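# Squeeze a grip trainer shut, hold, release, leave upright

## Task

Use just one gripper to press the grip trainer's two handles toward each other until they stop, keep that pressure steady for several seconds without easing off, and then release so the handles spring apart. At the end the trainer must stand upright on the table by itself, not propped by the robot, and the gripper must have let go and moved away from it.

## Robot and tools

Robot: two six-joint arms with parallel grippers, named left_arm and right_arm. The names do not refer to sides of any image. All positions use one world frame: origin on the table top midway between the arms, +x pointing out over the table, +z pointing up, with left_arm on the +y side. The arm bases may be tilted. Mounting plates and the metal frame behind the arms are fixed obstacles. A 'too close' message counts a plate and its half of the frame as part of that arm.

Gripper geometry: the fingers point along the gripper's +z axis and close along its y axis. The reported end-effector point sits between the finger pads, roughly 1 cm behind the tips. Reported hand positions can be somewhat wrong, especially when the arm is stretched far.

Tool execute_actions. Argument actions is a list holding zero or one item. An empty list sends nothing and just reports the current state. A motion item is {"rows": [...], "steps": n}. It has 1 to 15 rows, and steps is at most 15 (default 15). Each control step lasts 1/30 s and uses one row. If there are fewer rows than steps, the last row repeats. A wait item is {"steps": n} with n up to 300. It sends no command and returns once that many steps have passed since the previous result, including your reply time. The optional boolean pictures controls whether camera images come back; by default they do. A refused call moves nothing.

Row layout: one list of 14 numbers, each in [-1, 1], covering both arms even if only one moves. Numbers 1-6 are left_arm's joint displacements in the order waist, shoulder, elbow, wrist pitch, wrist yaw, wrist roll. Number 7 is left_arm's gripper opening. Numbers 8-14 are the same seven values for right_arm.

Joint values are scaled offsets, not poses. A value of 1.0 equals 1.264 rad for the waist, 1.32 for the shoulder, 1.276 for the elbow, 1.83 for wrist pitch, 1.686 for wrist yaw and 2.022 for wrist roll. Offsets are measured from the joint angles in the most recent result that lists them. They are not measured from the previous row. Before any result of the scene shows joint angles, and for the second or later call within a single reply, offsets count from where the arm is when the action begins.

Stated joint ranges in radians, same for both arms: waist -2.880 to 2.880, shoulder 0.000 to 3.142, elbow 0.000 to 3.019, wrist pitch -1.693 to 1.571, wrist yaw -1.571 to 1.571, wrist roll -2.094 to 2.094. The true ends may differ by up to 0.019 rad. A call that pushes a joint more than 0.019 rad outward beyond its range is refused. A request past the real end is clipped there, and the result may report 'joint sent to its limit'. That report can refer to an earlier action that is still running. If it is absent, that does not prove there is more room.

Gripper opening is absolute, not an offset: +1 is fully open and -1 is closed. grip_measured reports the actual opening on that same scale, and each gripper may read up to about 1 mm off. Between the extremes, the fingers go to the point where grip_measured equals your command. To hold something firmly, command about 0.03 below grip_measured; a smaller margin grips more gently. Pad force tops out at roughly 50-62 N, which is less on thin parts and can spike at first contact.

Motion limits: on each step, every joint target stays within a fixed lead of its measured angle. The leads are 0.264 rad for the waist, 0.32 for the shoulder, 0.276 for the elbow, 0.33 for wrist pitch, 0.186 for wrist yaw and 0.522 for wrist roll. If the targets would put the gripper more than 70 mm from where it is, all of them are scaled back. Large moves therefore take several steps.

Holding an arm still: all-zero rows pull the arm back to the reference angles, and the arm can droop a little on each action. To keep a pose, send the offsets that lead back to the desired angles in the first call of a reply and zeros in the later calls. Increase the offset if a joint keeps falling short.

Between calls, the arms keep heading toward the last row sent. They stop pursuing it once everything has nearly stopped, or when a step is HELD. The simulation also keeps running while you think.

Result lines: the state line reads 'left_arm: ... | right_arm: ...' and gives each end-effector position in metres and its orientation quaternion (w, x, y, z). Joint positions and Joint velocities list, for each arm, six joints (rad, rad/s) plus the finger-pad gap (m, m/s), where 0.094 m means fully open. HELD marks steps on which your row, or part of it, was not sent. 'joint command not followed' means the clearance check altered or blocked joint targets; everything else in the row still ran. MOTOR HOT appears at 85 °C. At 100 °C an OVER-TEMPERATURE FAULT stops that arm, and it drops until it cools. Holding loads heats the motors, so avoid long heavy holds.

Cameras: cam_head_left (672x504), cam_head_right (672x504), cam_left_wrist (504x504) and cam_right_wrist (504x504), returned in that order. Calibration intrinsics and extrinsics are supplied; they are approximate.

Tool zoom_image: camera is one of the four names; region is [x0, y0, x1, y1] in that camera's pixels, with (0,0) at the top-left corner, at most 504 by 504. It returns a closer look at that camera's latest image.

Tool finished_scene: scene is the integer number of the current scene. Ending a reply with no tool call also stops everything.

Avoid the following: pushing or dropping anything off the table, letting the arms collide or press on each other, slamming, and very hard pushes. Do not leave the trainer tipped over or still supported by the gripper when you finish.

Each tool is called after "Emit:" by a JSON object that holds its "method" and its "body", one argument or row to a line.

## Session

Emit:
{"method": "execute_actions", "body": {
  "actions": []
}}

Scene clock: 0.00 s of 4800.00 s.
left_arm: end_effector_position=(+0.3142, +0.2200, +0.2042) grip_measured=+1.000 end_effector_quat_wxyz=(+0.299, +0.292, +0.649, -0.636) | right_arm: end_effector_position=(+0.2272, -0.1572, +0.1369) grip_measured=+1.000 end_effector_quat_wxyz=(+0.080, -0.537, +0.827, +0.144)
Joint positions: left_arm=[ 0.543  1.822  0.676 -0.713  0.842  1.623  0.094] | right_arm=[ 0.114  1.924  0.449  0.117  0.424 -0.945  0.094]
Joint velocities: left_arm=[-0.005 -0.005 -0.002  0.007  0.007  0.007  0.   ] | right_arm=[-0.005 -0.015  0.007 -0.002  0.051 -0.007  0.   ]
camera_calibration (this result's frames):
cam_left_wrist: T_world_to_cam=[[-0.759121, -0.0285406, 0.650324, 0.111613], [-0.539812, 0.585914, -0.604407, 0.168135], [-0.363784, -0.809871, -0.460186, 0.510933], [0, 0, 0, 1]] pos_world=[0.361358, 0.318462, 0.264161]
cam_right_wrist: T_world_to_cam=[[0.915971, -0.373688, -0.146129, -0.248837], [-0.314803, -0.895102, 0.315739, -0.108287], [-0.248788, -0.243206, -0.937526, 0.270581], [0, 0, 0, 1]] pos_world=[0.261156, -0.124108, 0.251505]

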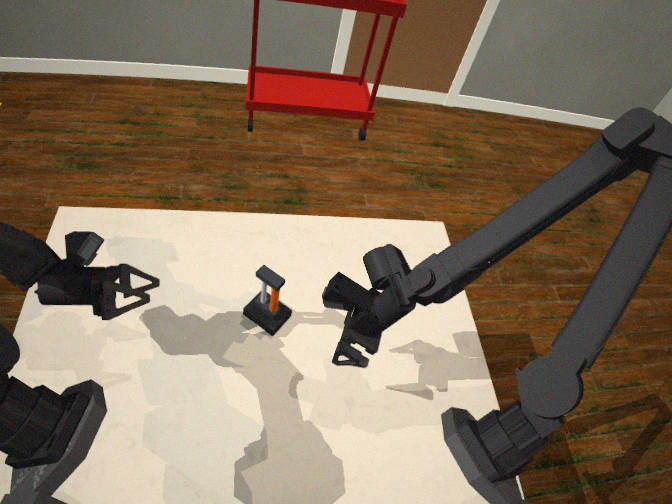

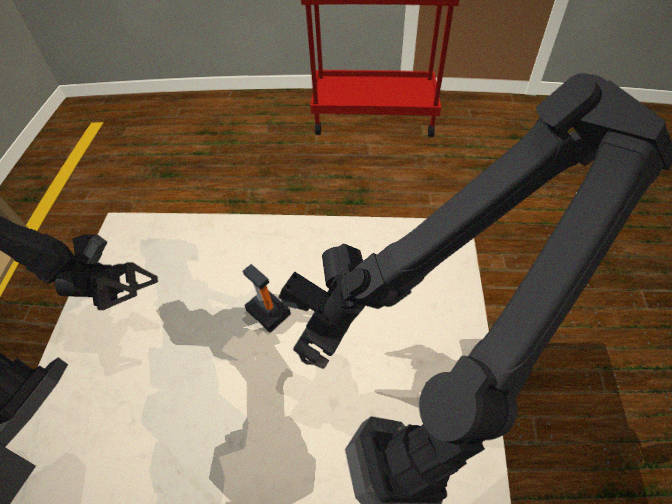

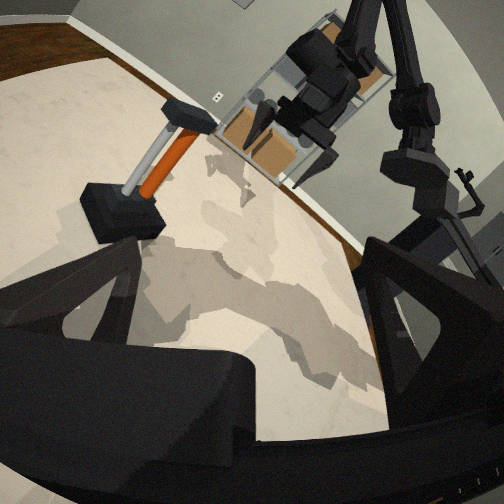

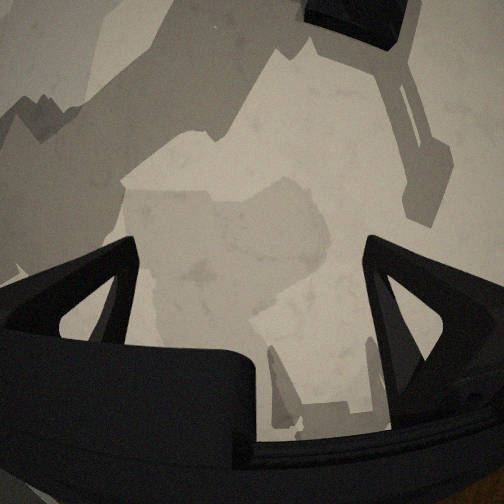

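Emit:
{"method": "execute_actions", "body": {
  "actions": [
    {"rows":[[-0.3,0.45,-0.18,1.2,-0.53,-0.41,1,-0.45,0,0,0,0,0,1]]}
  ],
  "pictures": false
}}

Emit:
{"method": "execute_actions", "body": {
  "actions": [
    {"steps":60}
  ]
}}

action 0: every number in an action must lie in [-1, 1]

Scene clock: 9.13 s of 4800.00 s.
left_arm: end_effector_position=(+0.3142, +0.2200, +0.2042) grip_measured=+1.000 end_effector_quat_wxyz=(+0.299, +0.292, +0.649, -0.636) | right_arm: end_effector_position=(+0.2272, -0.1572, +0.1369) grip_measured=+1.000 end_effector_quat_wxyz=(+0.080, -0.537, +0.827, +0.144)
Joint positions: left_arm=[ 0.543  1.822  0.676 -0.713  0.842  1.623  0.094] | right_arm=[ 0.114  1.924  0.449  0.117  0.424 -0.945  0.094]
Joint velocities: left_arm=[-0.005  0.024 -0.012  0.002  0.007 -0.037  0.   ] | right_arm=[-0.015 -0.015 -0.002  0.007  0.007  0.007  0.   ]
Steps of this call (steps 1 to 90: nothing new was sent; then 6.13 s passed at rest). Readings (joint positions):
1: left_arm=[0.543 1.822 0.676 -0.713 0.842 1.623] | right_arm=[0.114 1.924 0.449 0.117 0.424 -0.945]
2: left_arm=[0.543 1.822 0.676 -0.713 0.842 1.623] | right_arm=[0.114 1.924 0.449 0.117 0.424 -0.945]
4: left_arm=[0.543 1.822 0.676 -0.713 0.842 1.623] | right_arm=[0.114 1.924 0.449 0.117 0.424 -0.945]
8: left_arm=[0.543 1.822 0.676 -0.713 0.842 1.623] | right_arm=[0.114 1.924 0.449 0.117 0.424 -0.945]
90: the state above
camera_calibration (this result's frames):
cam_left_wrist: T_world_to_cam=[[-0.759121, -0.0285406, 0.650324, 0.111613], [-0.539812, 0.585914, -0.604407, 0.168135], [-0.363784, -0.809871, -0.460186, 0.510933], [0, 0, 0, 1]] pos_world=[0.361358, 0.318462, 0.264161]
cam_right_wrist: T_world_to_cam=[[0.915971, -0.373688, -0.146129, -0.248837], [-0.314803, -0.895102, 0.315739, -0.108287], [-0.248788, -0.243206, -0.937526, 0.270581], [0, 0, 0, 1]] pos_world=[0.261156, -0.124108, 0.251505]

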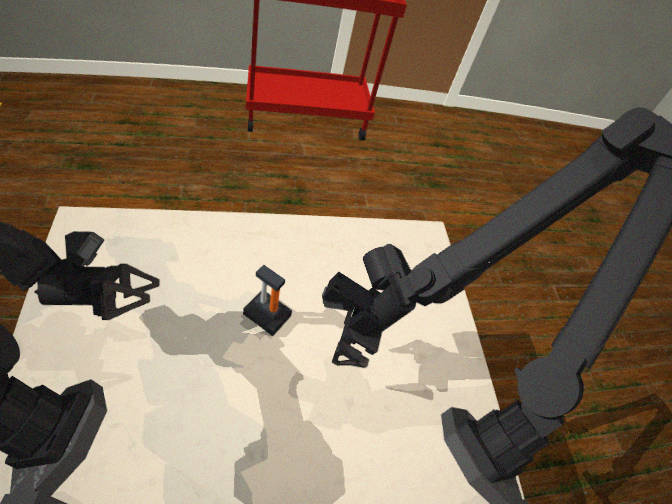

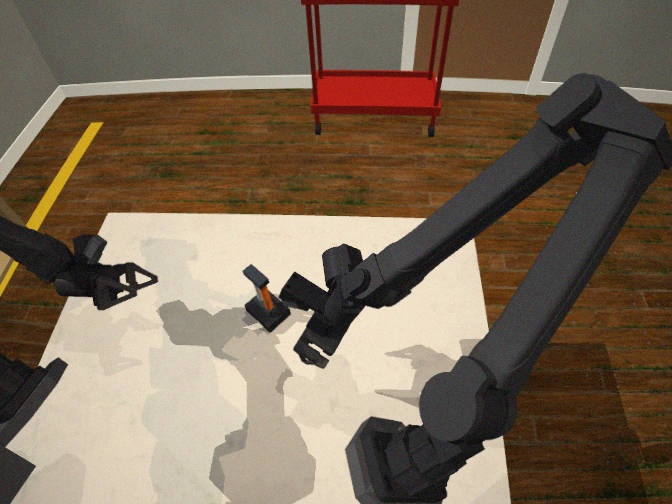

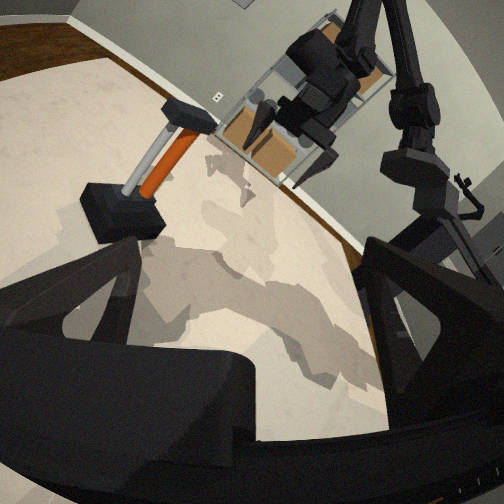

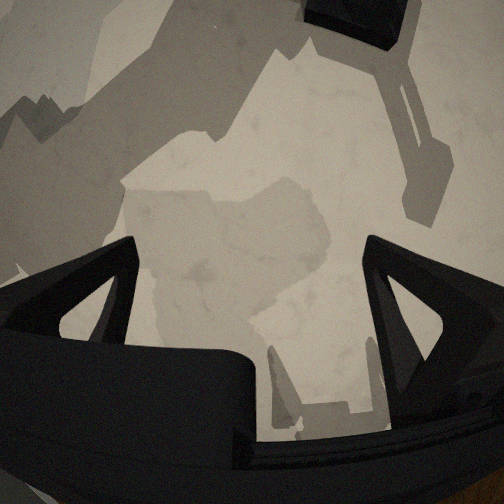

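Emit:
{"method": "execute_actions", "body": {
  "actions": [
    {"rows":[[0,0.44,-0.29,1,-0.53,-0.41,1,-0.45,0,0,0,0,0,1]]}
  ],
  "pictures": false
}}

Emit:
{"method": "execute_actions", "body": {
  "actions": [
    {"steps":75}
  ]
}}

Scene clock: 13.40 s of 4800.00 s.
left_arm: end_effector_position=(+0.0431, +0.1516, +0.1109) grip_measured=+1.000 end_effector_quat_wxyz=(-0.157, +0.281, +0.815, -0.483) | right_arm: end_effector_position=(+0.1789, -0.3020, +0.0359) grip_measured=+1.000 end_effector_quat_wxyz=(-0.086, -0.316, +0.935, +0.137)
Joint positions: left_arm=[0.543 2.391 0.361 0.109 0.041 0.988 0.094] | right_arm=[-0.48   1.924  0.468  0.117  0.427 -0.945  0.094]
Joint velocities: left_arm=[-0.015  1.216 -0.75   2.938 -2.425 -1.253  0.   ] | right_arm=[ 0.22   0.005 -0.002 -0.007 -0.051 -0.007  0.   ]
Steps of this call (steps 1 to 90: nothing new was sent; then 0.77 s passed at rest; steps 91 to 105: all 15 steps of this action). Readings (joint positions):
91: left_arm=[0.543 1.828 0.668 -0.688 0.814 1.593] | right_arm=[0.095 1.924 0.449 0.117 0.416 -0.945]
92: left_arm=[0.543 1.842 0.657 -0.648 0.780 1.558] | right_arm=[0.049 1.924 0.450 0.117 0.414 -0.945]
94: left_arm=[0.543 1.894 0.622 -0.571 0.711 1.488] | right_arm=[-0.092 1.924 0.454 0.117 0.416 -0.945]
98: left_arm=[0.543 2.040 0.533 -0.416 0.562 1.343] | right_arm=[-0.408 1.924 0.468 0.117 0.425 -0.945]
105: the state above

Scene clock: 15.90 s of 4800.00 s.
left_arm: end_effector_position=(+0.2108, +0.2256, +0.0284) grip_measured=+1.000 end_effector_quat_wxyz=(+0.127, +0.121, +0.968, -0.182) | right_arm: end_effector_position=(+0.1815, -0.2985, +0.0377) grip_measured=+1.000 end_effector_quat_wxyz=(-0.082, -0.322, +0.933, +0.138)
Joint positions: left_arm=[ 0.542  2.4    0.303  1.102 -0.047  0.804  0.094] | right_arm=[-0.466  1.924  0.468  0.117  0.426 -0.945  0.094]
Joint velocities: left_arm=[ 0.015 -0.015 -0.012  0.027  0.051  0.022  0.   ] | right_arm=[-0.015 -0.005  0.002 -0.007  0.007  0.037  0.   ]
Steps of this call (steps 1 to 30: the robot went on to your last target; steps 31 to 75: nothing new was sent). Readings (joint positions):
1: left_arm=[0.543 2.424 0.338 0.212 -0.015 0.951] | right_arm=[-0.473 1.924 0.468 0.117 0.427 -0.945]
2: left_arm=[0.543 2.441 0.320 0.313 -0.036 0.922] | right_arm=[-0.468 1.924 0.468 0.117 0.426 -0.945]
4: left_arm=[0.543 2.444 0.304 0.517 -0.046 0.880] | right_arm=[-0.466 1.924 0.468 0.117 0.426 -0.945]
8: left_arm=[0.543 2.416 0.305 0.938 -0.043 0.833] | right_arm=[-0.466 1.924 0.468 0.117 0.426 -0.945]
75: the state above
All arms were judged still, so your last target was given up. Only a new action makes them travel on or press farther. Fingers that are still opening or closing keep moving.
camera_calibration (this result's frames):
cam_left_wrist: T_world_to_cam=[[-0.279044, -0.907542, 0.313851, 0.254296], [-0.87936, 0.372813, 0.296203, 0.0968184], [-0.385825, -0.193334, -0.902087, 0.275027], [0, 0, 0, 1]] pos_world=[0.26221, 0.247861, 0.139609]
cam_right_wrist: T_world_to_cam=[[0.587515, -0.748573, -0.307351, -0.320502], [-0.489501, -0.631206, 0.601638, -0.118102], [-0.644371, -0.203023, -0.73727, 0.20804], [0, 0, 0, 1]] pos_world=[0.264544, -0.272229, 0.12593]

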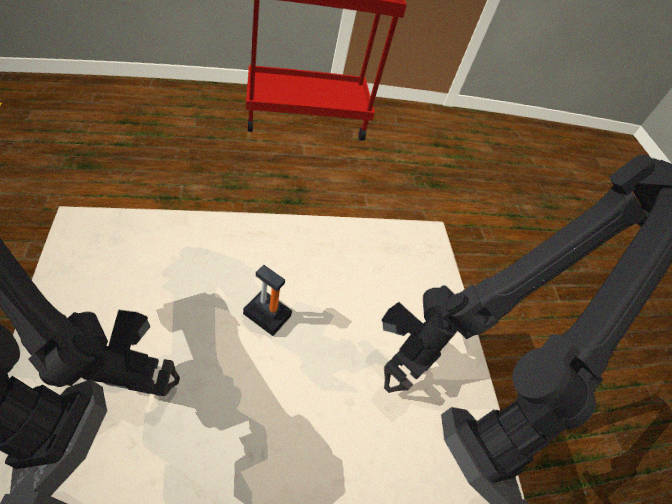

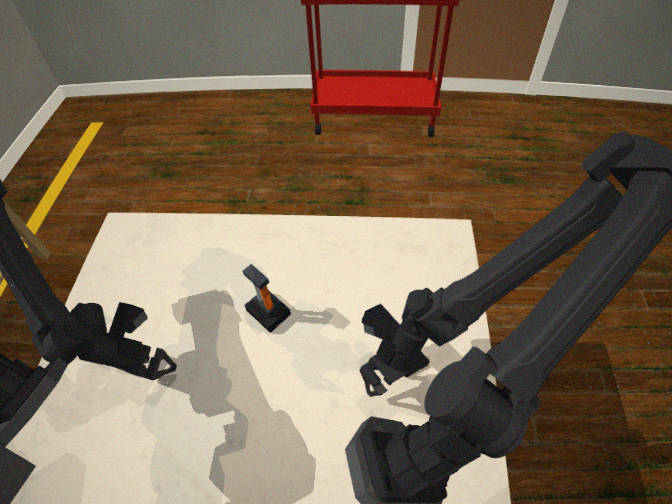

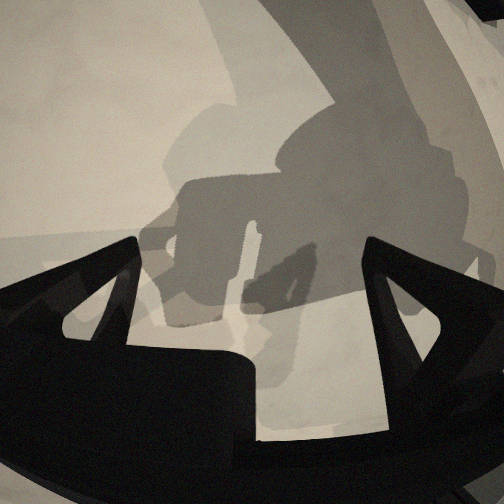

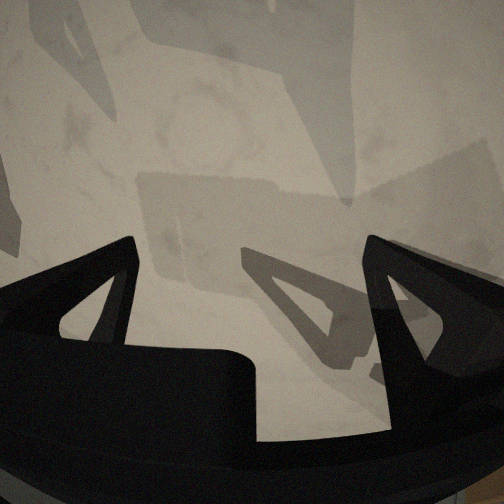

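Emit:
{"method": "execute_actions", "body": {
  "actions": [
    {"rows":[[-0.45,0,-0.05,0,0,0,1,0,0,0,0,0,0,1]]}
  ],
  "pictures": false
}}

Emit:
{"method": "execute_actions", "body": {
  "actions": [
    {"steps":20}
  ]
}}

Scene clock: 20.97 s of 4800.00 s.
left_arm: end_effector_position=(+0.2282, +0.1015, +0.1349) grip_measured=+1.000 end_effector_quat_wxyz=(+0.255, +0.353, +0.860, -0.266) | right_arm: end_effector_position=(+0.1815, -0.2985, +0.0377) grip_measured=+1.000 end_effector_quat_wxyz=(-0.082, -0.322, +0.933, +0.138)
Joint positions: left_arm=[-0.053  2.4    0.26   1.102 -0.043  0.804  0.094] | right_arm=[-0.466  1.924  0.468  0.117  0.426 -0.945  0.094]
Joint velocities: left_arm=[ 0.112 -0.005 -0.002 -0.007  0.007 -0.007  0.   ] | right_arm=[-0.005 -0.005 -0.002 -0.012 -0.007  0.007  0.   ]
Steps of this call (steps 1 to 90: nothing new was sent; then 1.57 s passed at rest; steps 91 to 105: all 15 steps of this action). Readings (joint positions):
91: left_arm=[0.522 2.400 0.302 1.102 -0.054 0.804] | right_arm=[-0.466 1.924 0.468 0.117 0.426 -0.945]
92: left_arm=[0.470 2.400 0.299 1.102 -0.055 0.804] | right_arm=[-0.466 1.924 0.468 0.117 0.426 -0.945]
94: left_arm=[0.312 2.400 0.294 1.102 -0.054 0.804] | right_arm=[-0.466 1.924 0.468 0.117 0.426 -0.945]
98: left_arm=[-0.020 2.400 0.293 1.102 -0.044 0.804] | right_arm=[-0.466 1.924 0.468 0.117 0.426 -0.945]
105: the state above

Scene clock: 21.63 s of 4800.00 s.
left_arm: end_effector_position=(+0.2283, +0.1023, +0.1342) grip_measured=+1.000 end_effector_quat_wxyz=(+0.255, +0.351, +0.861, -0.266) | right_arm: end_effector_position=(+0.1815, -0.2985, +0.0377) grip_measured=+1.000 end_effector_quat_wxyz=(-0.082, -0.322, +0.933, +0.138)
Joint positions: left_arm=[-0.049  2.4    0.26   1.102 -0.044  0.804  0.094] | right_arm=[-0.466  1.924  0.468  0.117  0.426 -0.945  0.094]
Joint velocities: left_arm=[-0.005 -0.005  0.012  0.007 -0.022  0.037  0.   ] | right_arm=[-0.015  0.005  0.017 -0.007  0.051  0.037  0.   ]
Steps of this call (steps 1 to 15: the robot went on to your last target; steps 16 to 20: nothing new was sent). Readings (joint positions):
1: left_arm=[-0.050 2.400 0.260 1.102 -0.044 0.804] | right_arm=[-0.466 1.924 0.468 0.117 0.426 -0.945]
2: left_arm=[-0.049 2.400 0.260 1.102 -0.044 0.804] | right_arm=[-0.466 1.924 0.468 0.117 0.426 -0.945]
4: left_arm=[-0.049 2.400 0.260 1.102 -0.044 0.804] | right_arm=[-0.466 1.924 0.468 0.117 0.426 -0.945]
8: left_arm=[-0.049 2.400 0.260 1.102 -0.044 0.804] | right_arm=[-0.466 1.924 0.468 0.117 0.426 -0.945]
20: the state above
All arms were judged still, so your last target was given up. Only a new action makes them travel on or press farther. Fingers that are still opening or closing keep moving.
camera_calibration (this result's frames):
cam_left_wrist: T_world_to_cam=[[-0.738567, -0.616481, 0.272891, 0.194693], [-0.655408, 0.751406, -0.076349, 0.0869648], [-0.157984, -0.235244, -0.959011, 0.313282], [0, 0, 0, 1]] pos_world=[0.250285, 0.128377, 0.253951]
cam_right_wrist: T_world_to_cam=[[0.587515, -0.748573, -0.307351, -0.320502], [-0.489501, -0.631206, 0.601638, -0.118102], [-0.644371, -0.203023, -0.73727, 0.20804], [0, 0, 0, 1]] pos_world=[0.264544, -0.272229, 0.12593]

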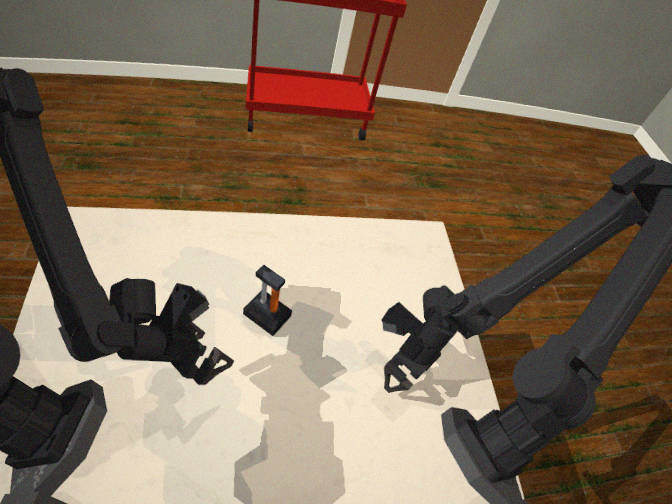

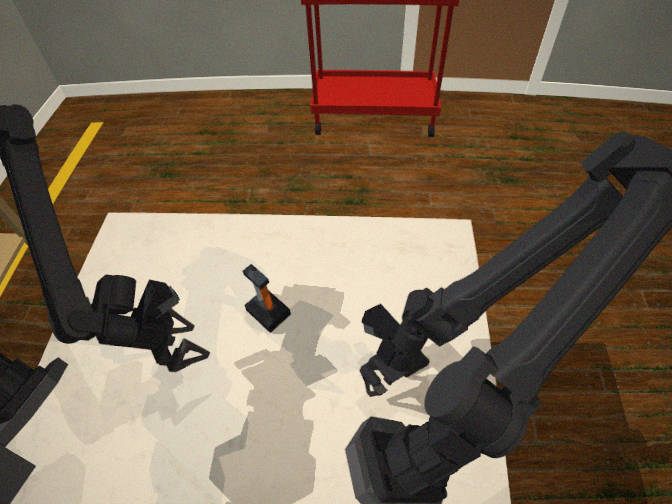

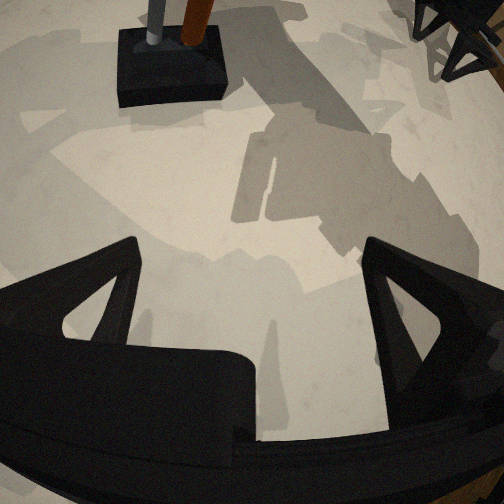

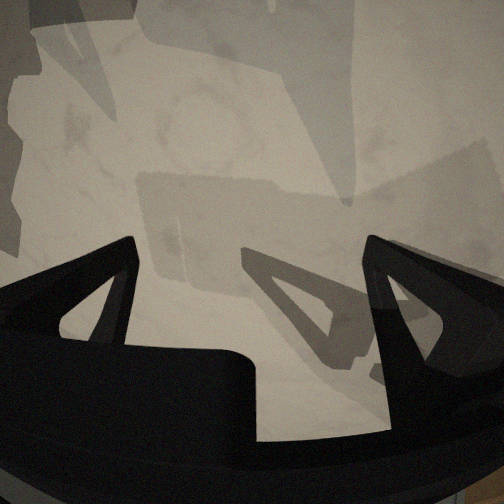

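Go to [-.218,2.77,.55,1.5].

Emit:
{"method": "execute_actions", "body": {
  "actions": [
    {"rows":[[-0.134,0.28,0.2,0.22,0,0,1,0,0,0,0,0,0,1]]}
  ],
  "pictures": false
}}

Emit:
{"method": "execute_actions", "body": {
  "actions": [
    {"steps":15}
  ]
}}

Scene clock: 25.13 s of 4800.00 s.
left_arm: end_effector_position=(+0.2670, -0.0002, +0.1146) grip_measured=+1.000 end_effector_quat_wxyz=(+0.404, +0.351, +0.809, -0.241) | right_arm: end_effector_position=(+0.1815, -0.2985, +0.0377) grip_measured=+1.000 end_effector_quat_wxyz=(-0.082, -0.322, +0.933, +0.138)
Joint positions: left_arm=[-0.227  2.778  0.523  1.485 -0.044  0.804  0.094] | right_arm=[-0.466  1.924  0.468  0.117  0.426 -0.945  0.094]
Joint velocities: left_arm=[-0.024 -0.093 -0.002  0.022 -0.007 -0.051  0.   ] | right_arm=[-0.005 -0.015 -0.007 -0.022 -0.037 -0.037  0.   ]
Steps of this call (steps 1 to 90: nothing new was sent; steps 91 to 105: all 15 steps of this action). Readings (joint positions):
91: left_arm=[-0.057 2.421 0.273 1.145 -0.044 0.804] | right_arm=[-0.466 1.924 0.468 0.117 0.426 -0.945]
92: left_arm=[-0.076 2.471 0.307 1.221 -0.044 0.804] | right_arm=[-0.466 1.924 0.468 0.117 0.426 -0.945]
94: left_arm=[-0.134 2.614 0.425 1.374 -0.044 0.804] | right_arm=[-0.466 1.924 0.468 0.117 0.426 -0.945]
98: left_arm=[-0.222 2.786 0.534 1.466 -0.044 0.804] | right_arm=[-0.466 1.924 0.468 0.117 0.426 -0.945]
105: the state above

Scene clock: 25.63 s of 4800.00 s.
left_arm: end_effector_position=(+0.2698, +0.0001, +0.1159) grip_measured=+1.000 end_effector_quat_wxyz=(+0.407, +0.349, +0.809, -0.240) | right_arm: end_effector_position=(+0.1815, -0.2985, +0.0377) grip_measured=+1.000 end_effector_quat_wxyz=(-0.082, -0.322, +0.933, +0.138)
Joint positions: left_arm=[-0.227  2.773  0.523  1.487 -0.044  0.804  0.094] | right_arm=[-0.466  1.924  0.468  0.117  0.426 -0.945  0.094]
Joint velocities: left_arm=[-0.015 -0.015  0.002  0.012 -0.007 -0.007  0.   ] | right_arm=[-0.005 -0.015  0.017 -0.017  0.007 -0.081  0.   ]
Steps of this call (steps 1 to 15: the robot went on to your last target). Readings (joint positions):
1: left_arm=[-0.227 2.775 0.523 1.486 -0.044 0.804] | right_arm=[-0.466 1.924 0.468 0.117 0.426 -0.945]
2: left_arm=[-0.227 2.774 0.523 1.487 -0.044 0.804] | right_arm=[-0.466 1.924 0.468 0.117 0.426 -0.945]
4: left_arm=[-0.227 2.773 0.523 1.487 -0.044 0.804] | right_arm=[-0.466 1.924 0.468 0.117 0.426 -0.945]
8: left_arm=[-0.227 2.773 0.523 1.487 -0.044 0.804] | right_arm=[-0.466 1.924 0.468 0.117 0.426 -0.945]
15: the state above
All arms were judged still, so your last target was given up. Only a new action makes them travel on or press farther. Fingers that are still opening or closing keep moving.
camera_calibration (this result's frames):
cam_left_wrist: T_world_to_cam=[[-0.75724, -0.645411, 0.100162, 0.192368], [-0.635079, 0.691782, -0.343676, 0.215046], [0.152522, -0.323855, -0.933732, 0.191542], [0, 0, 0, 1]] pos_world=[0.253026, 0.0374232, 0.233487]
cam_right_wrist: T_world_to_cam=[[0.587515, -0.748573, -0.307351, -0.320502], [-0.489501, -0.631206, 0.601638, -0.118102], [-0.644371, -0.203023, -0.73727, 0.20804], [0, 0, 0, 1]] pos_world=[0.264544, -0.272229, 0.12593]

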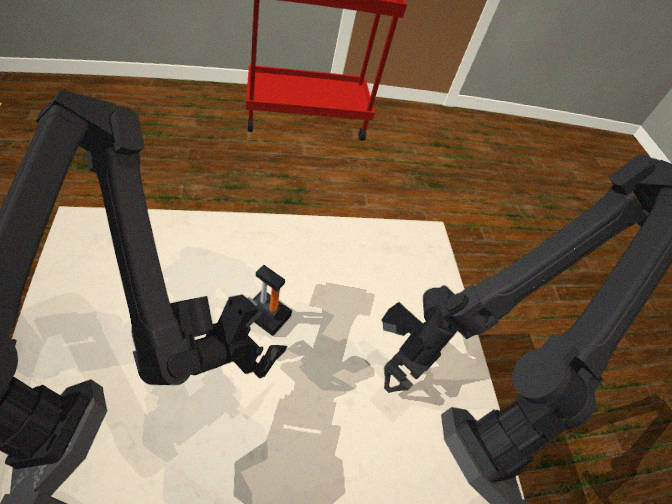

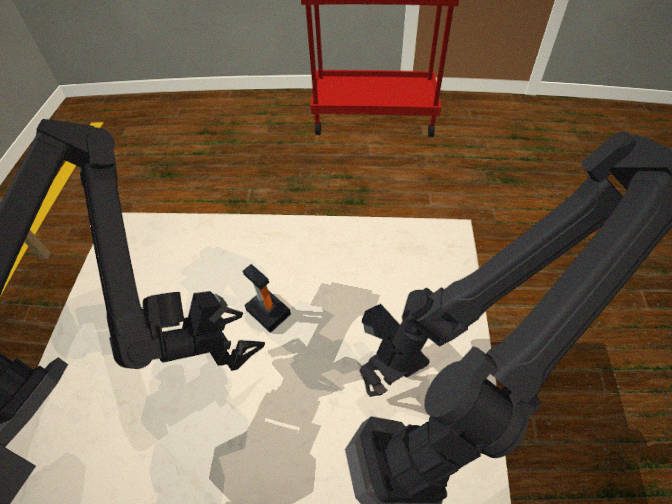

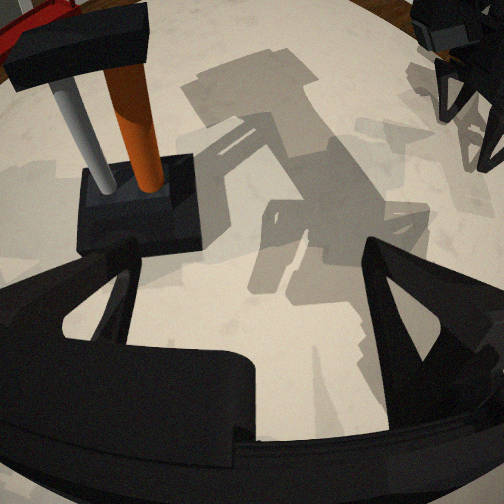

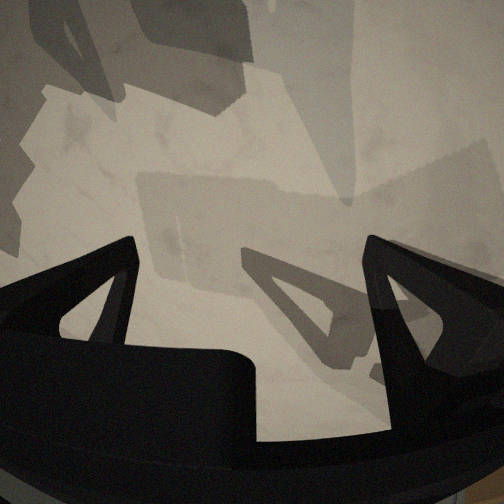

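Emit:
{"method": "execute_actions", "body": {
  "actions": [
    {"rows":[[0.11,-0.085,0,0,0,0,1,0,0,0,0,0,0,1]]}
  ]
}}

Scene clock: 31.30 s of 4800.00 s.
left_arm: end_effector_position=(+0.3342, +0.0465, +0.1108) grip_measured=+1.000 end_effector_quat_wxyz=(+0.427, +0.277, +0.838, -0.196) | right_arm: end_effector_position=(+0.1815, -0.2985, +0.0377) grip_measured=+1.000 end_effector_quat_wxyz=(-0.082, -0.322, +0.933, +0.138)
Joint positions: left_arm=[-0.093  2.645  0.522  1.486 -0.043  0.804  0.094] | right_arm=[-0.466  1.924  0.468  0.117  0.426 -0.945  0.094]
Joint velocities: left_arm=[ 0.015  0.005  0.002 -0.007  0.051  0.007  0.   ] | right_arm=[ 0.015 -0.005  0.002 -0.002  0.11  -0.007  0.   ]
Steps of this call (steps 1 to 90: nothing new was sent; then 2.17 s passed at rest; steps 91 to 105: all 15 steps of this action). Readings (joint positions):
91: left_arm=[-0.217 2.766 0.523 1.486 -0.041 0.804] | right_arm=[-0.466 1.924 0.468 0.117 0.426 -0.945]
92: left_arm=[-0.196 2.751 0.522 1.486 -0.041 0.804] | right_arm=[-0.466 1.924 0.468 0.117 0.426 -0.945]
94: left_arm=[-0.140 2.704 0.522 1.486 -0.041 0.804] | right_arm=[-0.466 1.924 0.468 0.117 0.426 -0.945]
98: left_arm=[-0.093 2.642 0.522 1.486 -0.043 0.804] | right_arm=[-0.466 1.924 0.468 0.117 0.426 -0.945]
105: the state above
camera_calibration (this result's frames):
cam_left_wrist: T_world_to_cam=[[-0.628029, -0.77324, 0.0876307, 0.235732], [-0.748614, 0.569567, -0.339368, 0.265359], [0.212501, -0.278734, -0.936563, 0.170169], [0, 0, 0, 1]] pos_world=[0.310537, 0.07857, 0.228771]
cam_right_wrist: T_world_to_cam=[[0.587515, -0.748573, -0.307351, -0.320502], [-0.489501, -0.631206, 0.601638, -0.118102], [-0.644371, -0.203023, -0.73727, 0.20804], [0, 0, 0, 1]] pos_world=[0.264544, -0.272229, 0.12593]

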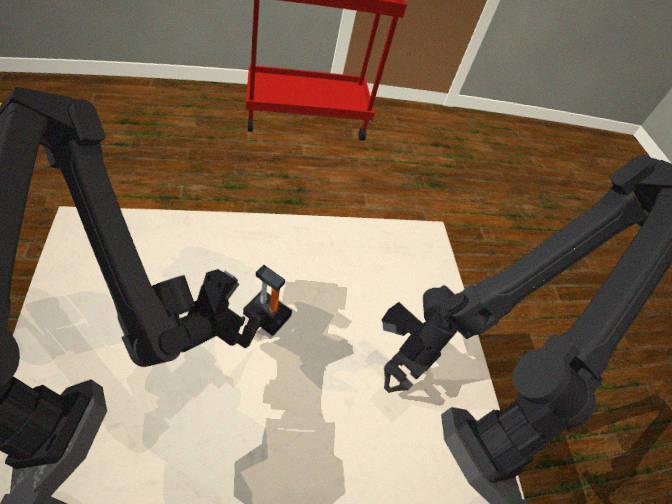

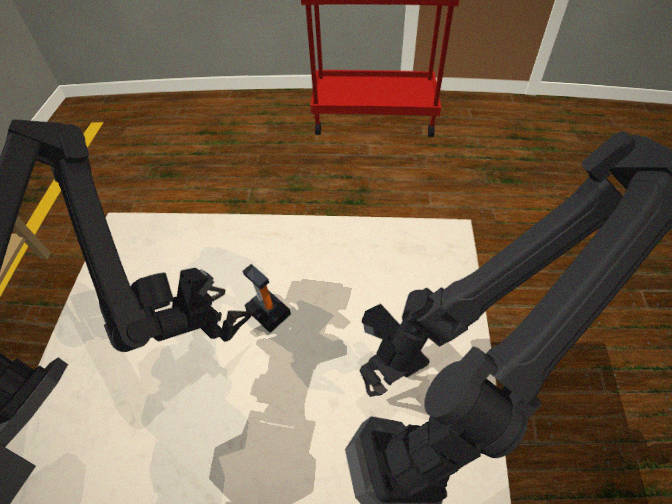

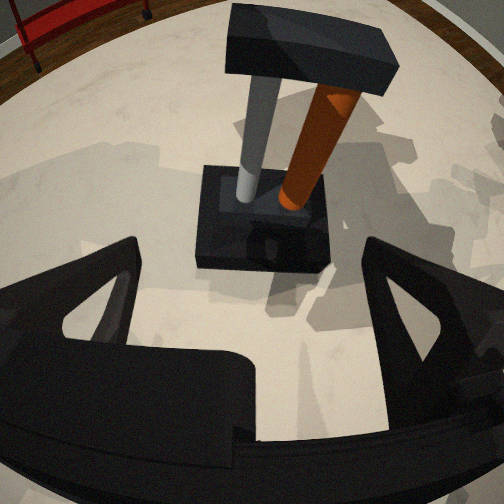

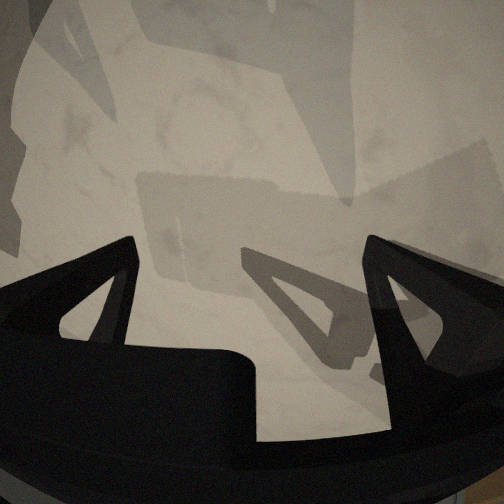

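Emit:
{"method": "execute_actions", "body": {
  "actions": [
    {"rows":[[-0.04,0,0.11,-0.04,0,0,1,0,0,0,0,0,0,1]]}
  ]
}}

Scene clock: 36.13 s of 4800.00 s.
left_arm: end_effector_position=(+0.3850, +0.0119, +0.1093) grip_measured=+1.000 end_effector_quat_wxyz=(+0.467, +0.271, +0.820, -0.189) | right_arm: end_effector_position=(+0.1815, -0.2985, +0.0377) grip_measured=+1.000 end_effector_quat_wxyz=(-0.082, -0.322, +0.933, +0.138)
Joint positions: left_arm=[-0.133  2.646  0.663  1.426 -0.04   0.805  0.094] | right_arm=[-0.466  1.924  0.468  0.117  0.426 -0.945  0.094]
Joint velocities: left_arm=[ 0.005 -0.024  0.007 -0.002  0.037 -0.007  0.   ] | right_arm=[-0.005  0.005 -0.007  0.002  0.037 -0.081  0.   ]
Steps of this call (steps 1 to 15: the robot went on to your last target; steps 16 to 110: nothing new was sent; then 0.67 s passed at rest; steps 111 to 125: all 15 steps of this action). Readings (joint positions):
111: left_arm=[-0.096 2.645 0.536 1.474 -0.043 0.804] | right_arm=[-0.466 1.924 0.468 0.117 0.426 -0.945]
112: left_arm=[-0.101 2.646 0.564 1.454 -0.043 0.804] | right_arm=[-0.466 1.924 0.468 0.117 0.426 -0.945]
114: left_arm=[-0.115 2.647 0.631 1.434 -0.043 0.804] | right_arm=[-0.466 1.924 0.468 0.117 0.426 -0.945]
118: left_arm=[-0.133 2.646 0.663 1.426 -0.040 0.805] | right_arm=[-0.466 1.924 0.468 0.117 0.426 -0.945]
125: the state above
camera_calibration (this result's frames):
cam_left_wrist: T_world_to_cam=[[-0.615589, -0.786241, 0.0536309, 0.240062], [-0.730316, 0.543582, -0.413712, 0.323928], [0.296124, -0.293844, -0.908827, 0.113245], [0, 0, 0, 1]] pos_world=[0.350814, 0.0459413, 0.224058]
cam_right_wrist: T_world_to_cam=[[0.587515, -0.748573, -0.307351, -0.320502], [-0.489501, -0.631206, 0.601638, -0.118102], [-0.644371, -0.203023, -0.73727, 0.20804], [0, 0, 0, 1]] pos_world=[0.264544, -0.272229, 0.12593]

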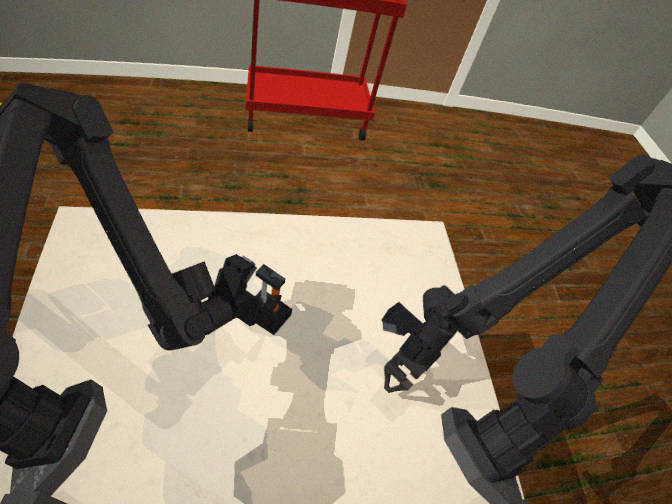

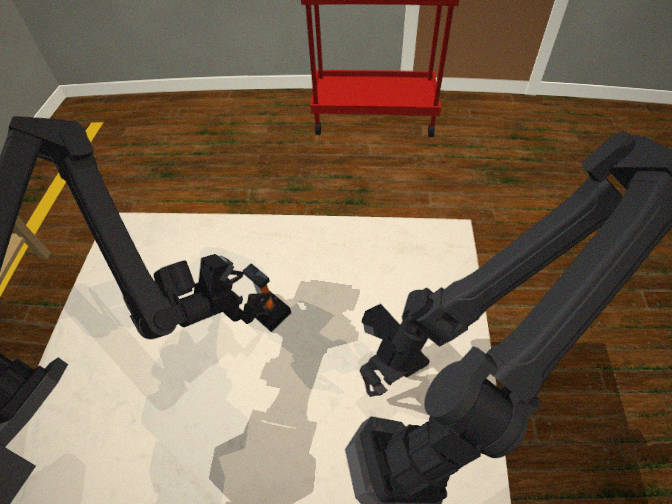

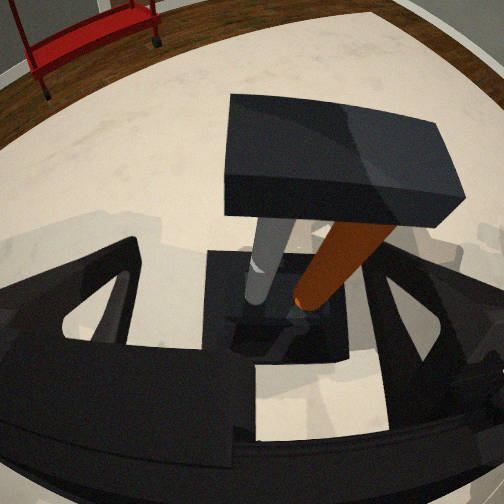

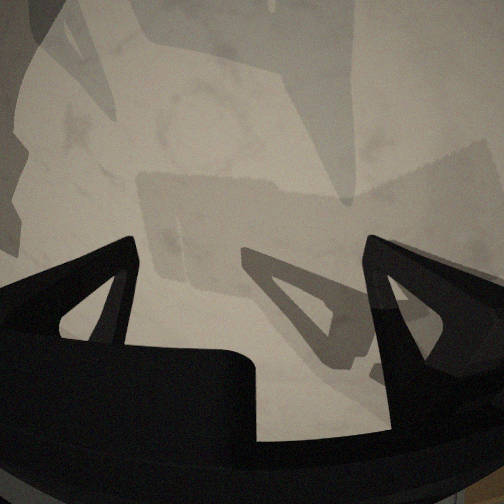

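Emit:
{"method": "execute_actions", "body": {
  "actions": [
    {"rows":[[-0.035,0,0.025,0,0,0,1,0,0,0,0,0,0,1]]}
  ],
  "pictures": false
}}

Emit:
{"method": "execute_actions", "body": {
  "actions": [
    {"rows":[[0,0,0,0,0,0,0.4,0,0,0,0,0,0,1],[0,0,0,0,0,0,0.25,0,0,0,0,0,0,1],[0,0,0,0,0,0,0.1,0,0,0,0,0,0,1],[0,0,0,0,0,0,0,0,0,0,0,0,0,1],[0,0,0,0,0,0,-0.1,0,0,0,0,0,0,1],[0,0,0,0,0,0,-0.2,0,0,0,0,0,0,1],[0,0,0,0,0,0,-0.3,0,0,0,0,0,0,1],[0,0,0,0,0,0,-0.5,0,0,0,0,0,0,1],[0,0,0,0,0,0,-1,0,0,0,0,0,0,1]]}
  ]
}}

Emit:
{"method": "execute_actions", "body": {
  "actions": [
    {"steps":150}
  ],
  "pictures": false
}}

Scene clock: 43.37 s of 4800.00 s.
left_arm: end_effector_position=(+0.3951, -0.0007, +0.1186) grip_measured=+1.000 end_effector_quat_wxyz=(+0.484, +0.273, +0.810, -0.190) | right_arm: end_effector_position=(+0.1815, -0.2985, +0.0377) grip_measured=+1.000 end_effector_quat_wxyz=(-0.082, -0.322, +0.933, +0.138)
Joint positions: left_arm=[-0.163  2.646  0.689  1.426 -0.04   0.805  0.094] | right_arm=[-0.466  1.924  0.468  0.117  0.426 -0.945  0.094]
Joint velocities: left_arm=[-0.005 -0.005 -0.017 -0.017  0.007 -0.037  0.   ] | right_arm=[-0.015  0.015 -0.002  0.012  0.022 -0.066  0.   ]
Steps of this call (steps 1 to 15: the robot went on to your last target; steps 16 to 110: nothing new was sent; then 3.07 s passed at rest; steps 111 to 125: all 15 steps of this action). Readings (joint positions):
111: left_arm=[-0.135 2.646 0.665 1.426 -0.040 0.805] | right_arm=[-0.466 1.924 0.468 0.117 0.426 -0.945]
112: left_arm=[-0.138 2.646 0.671 1.426 -0.040 0.805] | right_arm=[-0.466 1.924 0.468 0.117 0.426 -0.945]
114: left_arm=[-0.149 2.646 0.682 1.426 -0.040 0.805] | right_arm=[-0.466 1.924 0.468 0.117 0.426 -0.945]
118: left_arm=[-0.163 2.646 0.689 1.426 -0.040 0.805] | right_arm=[-0.466 1.924 0.468 0.117 0.426 -0.945]
125: the state above

Scene clock: 43.87 s of 4800.00 s.
left_arm: end_effector_position=(+0.3931, -0.0037, +0.1211) grip_measured=+0.103 end_effector_quat_wxyz=(+0.486, +0.278, +0.806, -0.194) | right_arm: end_effector_position=(+0.1815, -0.2985, +0.0377) grip_measured=+1.000 end_effector_quat_wxyz=(-0.082, -0.322, +0.933, +0.138)
Joint positions: left_arm=[-0.169  2.646  0.687  1.425 -0.031  0.808  0.052] | right_arm=[-0.466  1.924  0.468  0.117  0.426 -0.945  0.094]
Joint velocities: left_arm=[-0.015 -0.015 -0.012 -0.002 -0.037 -0.037  0.   ] | right_arm=[ 0.005 -0.005  0.002 -0.017  0.037  0.037  0.   ]
Steps of this call (steps 1 to 15: all 15 steps of this action). Readings (joint positions):
1: left_arm=[-0.163 2.646 0.689 1.426 -0.038 0.805] | right_arm=[-0.466 1.924 0.468 0.117 0.426 -0.945]
2: left_arm=[-0.164 2.646 0.688 1.426 -0.032 0.805] | right_arm=[-0.466 1.924 0.468 0.117 0.426 -0.945]
4: left_arm=[-0.169 2.646 0.687 1.425 -0.026 0.801] | right_arm=[-0.466 1.924 0.468 0.117 0.426 -0.945]
8: left_arm=[-0.169 2.646 0.687 1.425 -0.031 0.808] | right_arm=[-0.466 1.924 0.468 0.117 0.426 -0.945]
15: the state above
camera_calibration (this result's frames):
cam_left_wrist: T_world_to_cam=[[-0.631298, -0.774508, 0.0400076, 0.240073], [-0.701532, 0.548302, -0.455212, 0.336884], [0.330629, -0.315441, -0.889484, 0.101005], [0, 0, 0, 1]] pos_world=[0.354497, 0.0330857, 0.233592]
cam_right_wrist: T_world_to_cam=[[0.587515, -0.748573, -0.307351, -0.320502], [-0.489501, -0.631206, 0.601638, -0.118102], [-0.644371, -0.203023, -0.73727, 0.20804], [0, 0, 0, 1]] pos_world=[0.264544, -0.272229, 0.12593]

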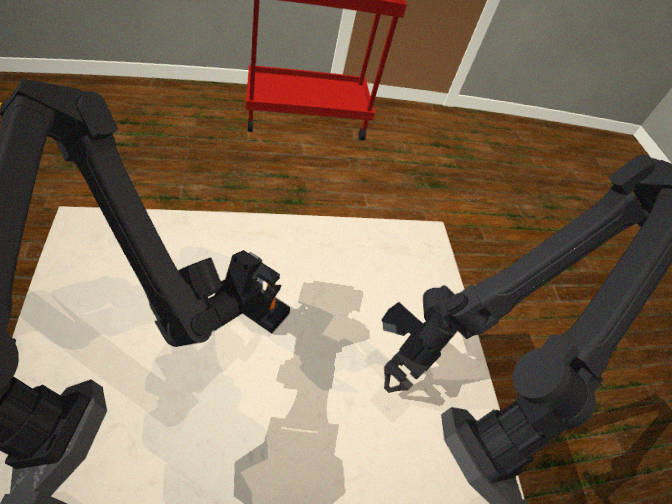

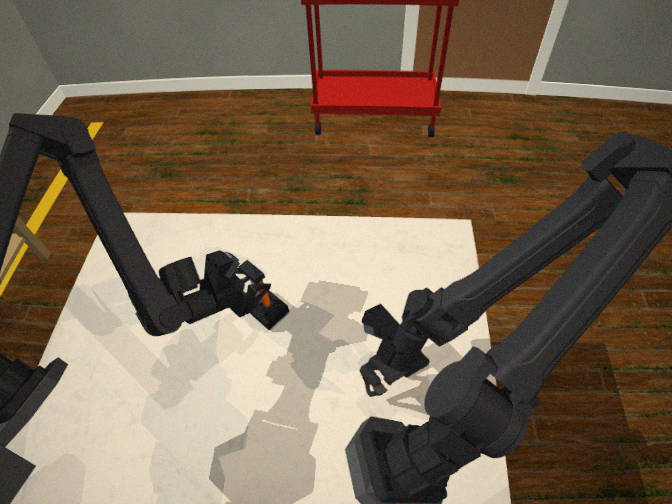

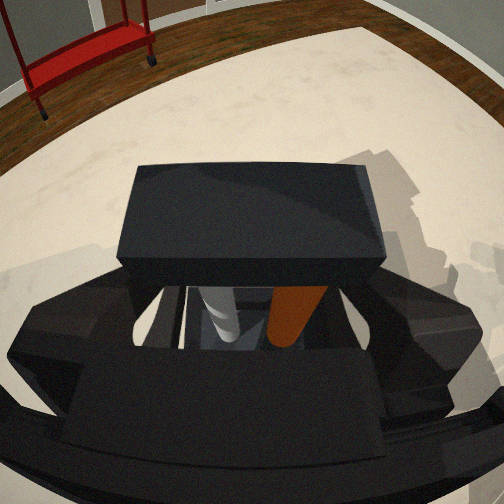

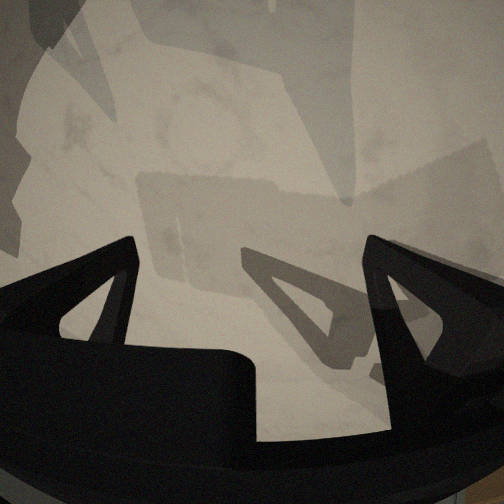

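Scene clock: 48.87 s of 4800.00 s.
left_arm: end_effector_position=(+0.3931, -0.0037, +0.1211) grip_measured=+0.103 end_effector_quat_wxyz=(+0.486, +0.278, +0.806, -0.194) | right_arm: end_effector_position=(+0.1815, -0.2985, +0.0377) grip_measured=+1.000 end_effector_quat_wxyz=(-0.082, -0.322, +0.933, +0.138)
Joint positions: left_arm=[-0.169  2.646  0.687  1.425 -0.031  0.808  0.052] | right_arm=[-0.466  1.924  0.468  0.117  0.426 -0.945  0.094]
Joint velocities: left_arm=[-0.015 -0.005  0.007  0.002  0.095 -0.066 -0.   ] | right_arm=[-0.005  0.005 -0.022 -0.002 -0.051 -0.037  0.   ]
Steps of this call (steps 1 to 15: the robot went on to your last target; steps 16 to 110: nothing new was sent; then 1.33 s passed at rest). Readings (joint positions):
1: left_arm=[-0.169 2.646 0.687 1.425 -0.031 0.808] | right_arm=[-0.466 1.924 0.468 0.117 0.426 -0.945]
2: left_arm=[-0.169 2.646 0.687 1.425 -0.031 0.808] | right_arm=[-0.466 1.924 0.468 0.117 0.426 -0.945]
4: left_arm=[-0.169 2.646 0.687 1.425 -0.031 0.808] | right_arm=[-0.466 1.924 0.468 0.117 0.426 -0.945]
8: left_arm=[-0.169 2.646 0.687 1.425 -0.031 0.808] | right_arm=[-0.466 1.924 0.468 0.117 0.426 -0.945]
110: the state above
All arms were judged still, so your last target was given up. Only a new action makes them travel on or press farther. Fingers that are still opening or closing keep moving.

Emit:
{"method": "execute_actions", "body": {
  "actions": [
    {"rows":[[0,0,0,0,0,0,1,0,0,0,0,0,0,1],[0,0,0,0,0,0,1,0,0,0,0,0,0,1],[0,0,0,0,0,0,1,0,0,0,0,0,0,1],[0,0,0,0,0,0,1,0,0,0,0,0,0,1],[0,0,0,0,0,0,1,0,0,0,0,0,0,1],[0,0.065,0,0.04,0,0,1,0,0,0,0,0,0,1]]}
  ]
}}

Scene clock: 53.63 s of 4800.00 s.
left_arm: end_effector_position=(+0.3638, -0.0113, +0.1053) grip_measured=+1.000 end_effector_quat_wxyz=(+0.474, +0.286, +0.808, -0.200) | right_arm: end_effector_position=(+0.1815, -0.2985, +0.0377) grip_measured=+1.000 end_effector_quat_wxyz=(-0.082, -0.322, +0.933, +0.138)
Joint positions: left_arm=[-0.169  2.73   0.688  1.476 -0.031  0.81   0.094] | right_arm=[-0.466  1.924  0.468  0.117  0.426 -0.945  0.094]
Joint velocities: left_arm=[-0.005  0.005 -0.007  0.002  0.007  0.022  0.   ] | right_arm=[-0.005 -0.005  0.017  0.017 -0.051  0.022  0.   ]
Steps of this call (steps 1 to 90: nothing new was sent; then 1.27 s passed at rest; steps 91 to 105: all 15 steps of this action). Readings (joint positions):
91: left_arm=[-0.169 2.646 0.687 1.425 -0.031 0.809] | right_arm=[-0.466 1.924 0.468 0.117 0.426 -0.945]
92: left_arm=[-0.169 2.646 0.687 1.424 -0.031 0.810] | right_arm=[-0.466 1.924 0.468 0.117 0.426 -0.945]
94: left_arm=[-0.169 2.646 0.687 1.424 -0.031 0.810] | right_arm=[-0.466 1.924 0.468 0.117 0.426 -0.945]
98: left_arm=[-0.169 2.678 0.688 1.470 -0.031 0.810] | right_arm=[-0.466 1.924 0.468 0.117 0.426 -0.945]
105: the state above
camera_calibration (this result's frames):
cam_left_wrist: T_world_to_cam=[[-0.647609, -0.760446, 0.0482236, 0.221527], [-0.698319, 0.566996, -0.436882, 0.310497], [0.304883, -0.316604, -0.898225, 0.104486], [0, 0, 0, 1]] pos_world=[0.328433, 0.0254894, 0.21882]
cam_right_wrist: T_world_to_cam=[[0.587515, -0.748573, -0.307351, -0.320502], [-0.489501, -0.631206, 0.601638, -0.118102], [-0.644371, -0.203023, -0.73727, 0.20804], [0, 0, 0, 1]] pos_world=[0.264544, -0.272229, 0.12593]

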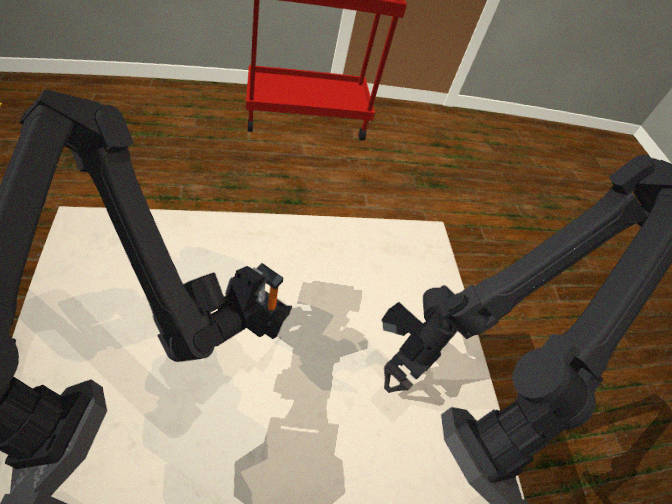

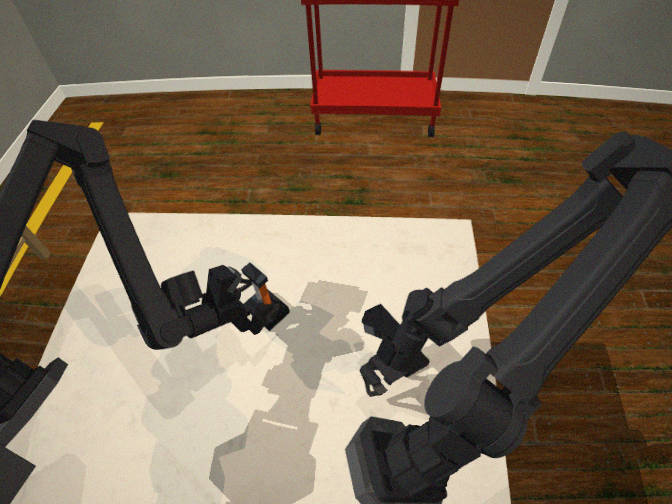

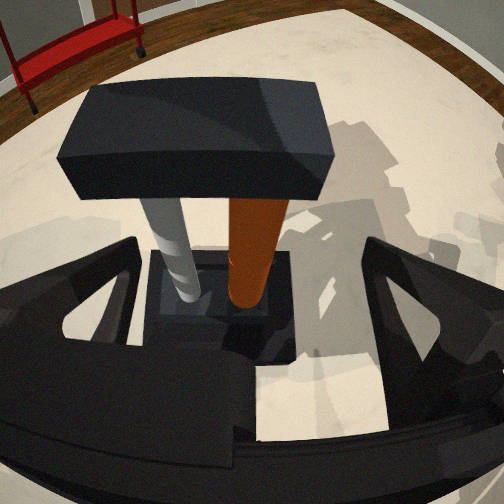

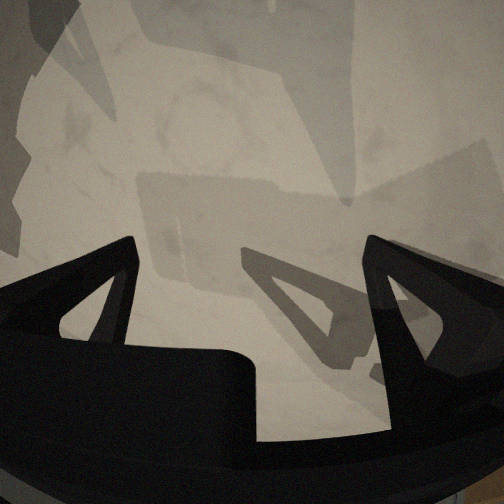

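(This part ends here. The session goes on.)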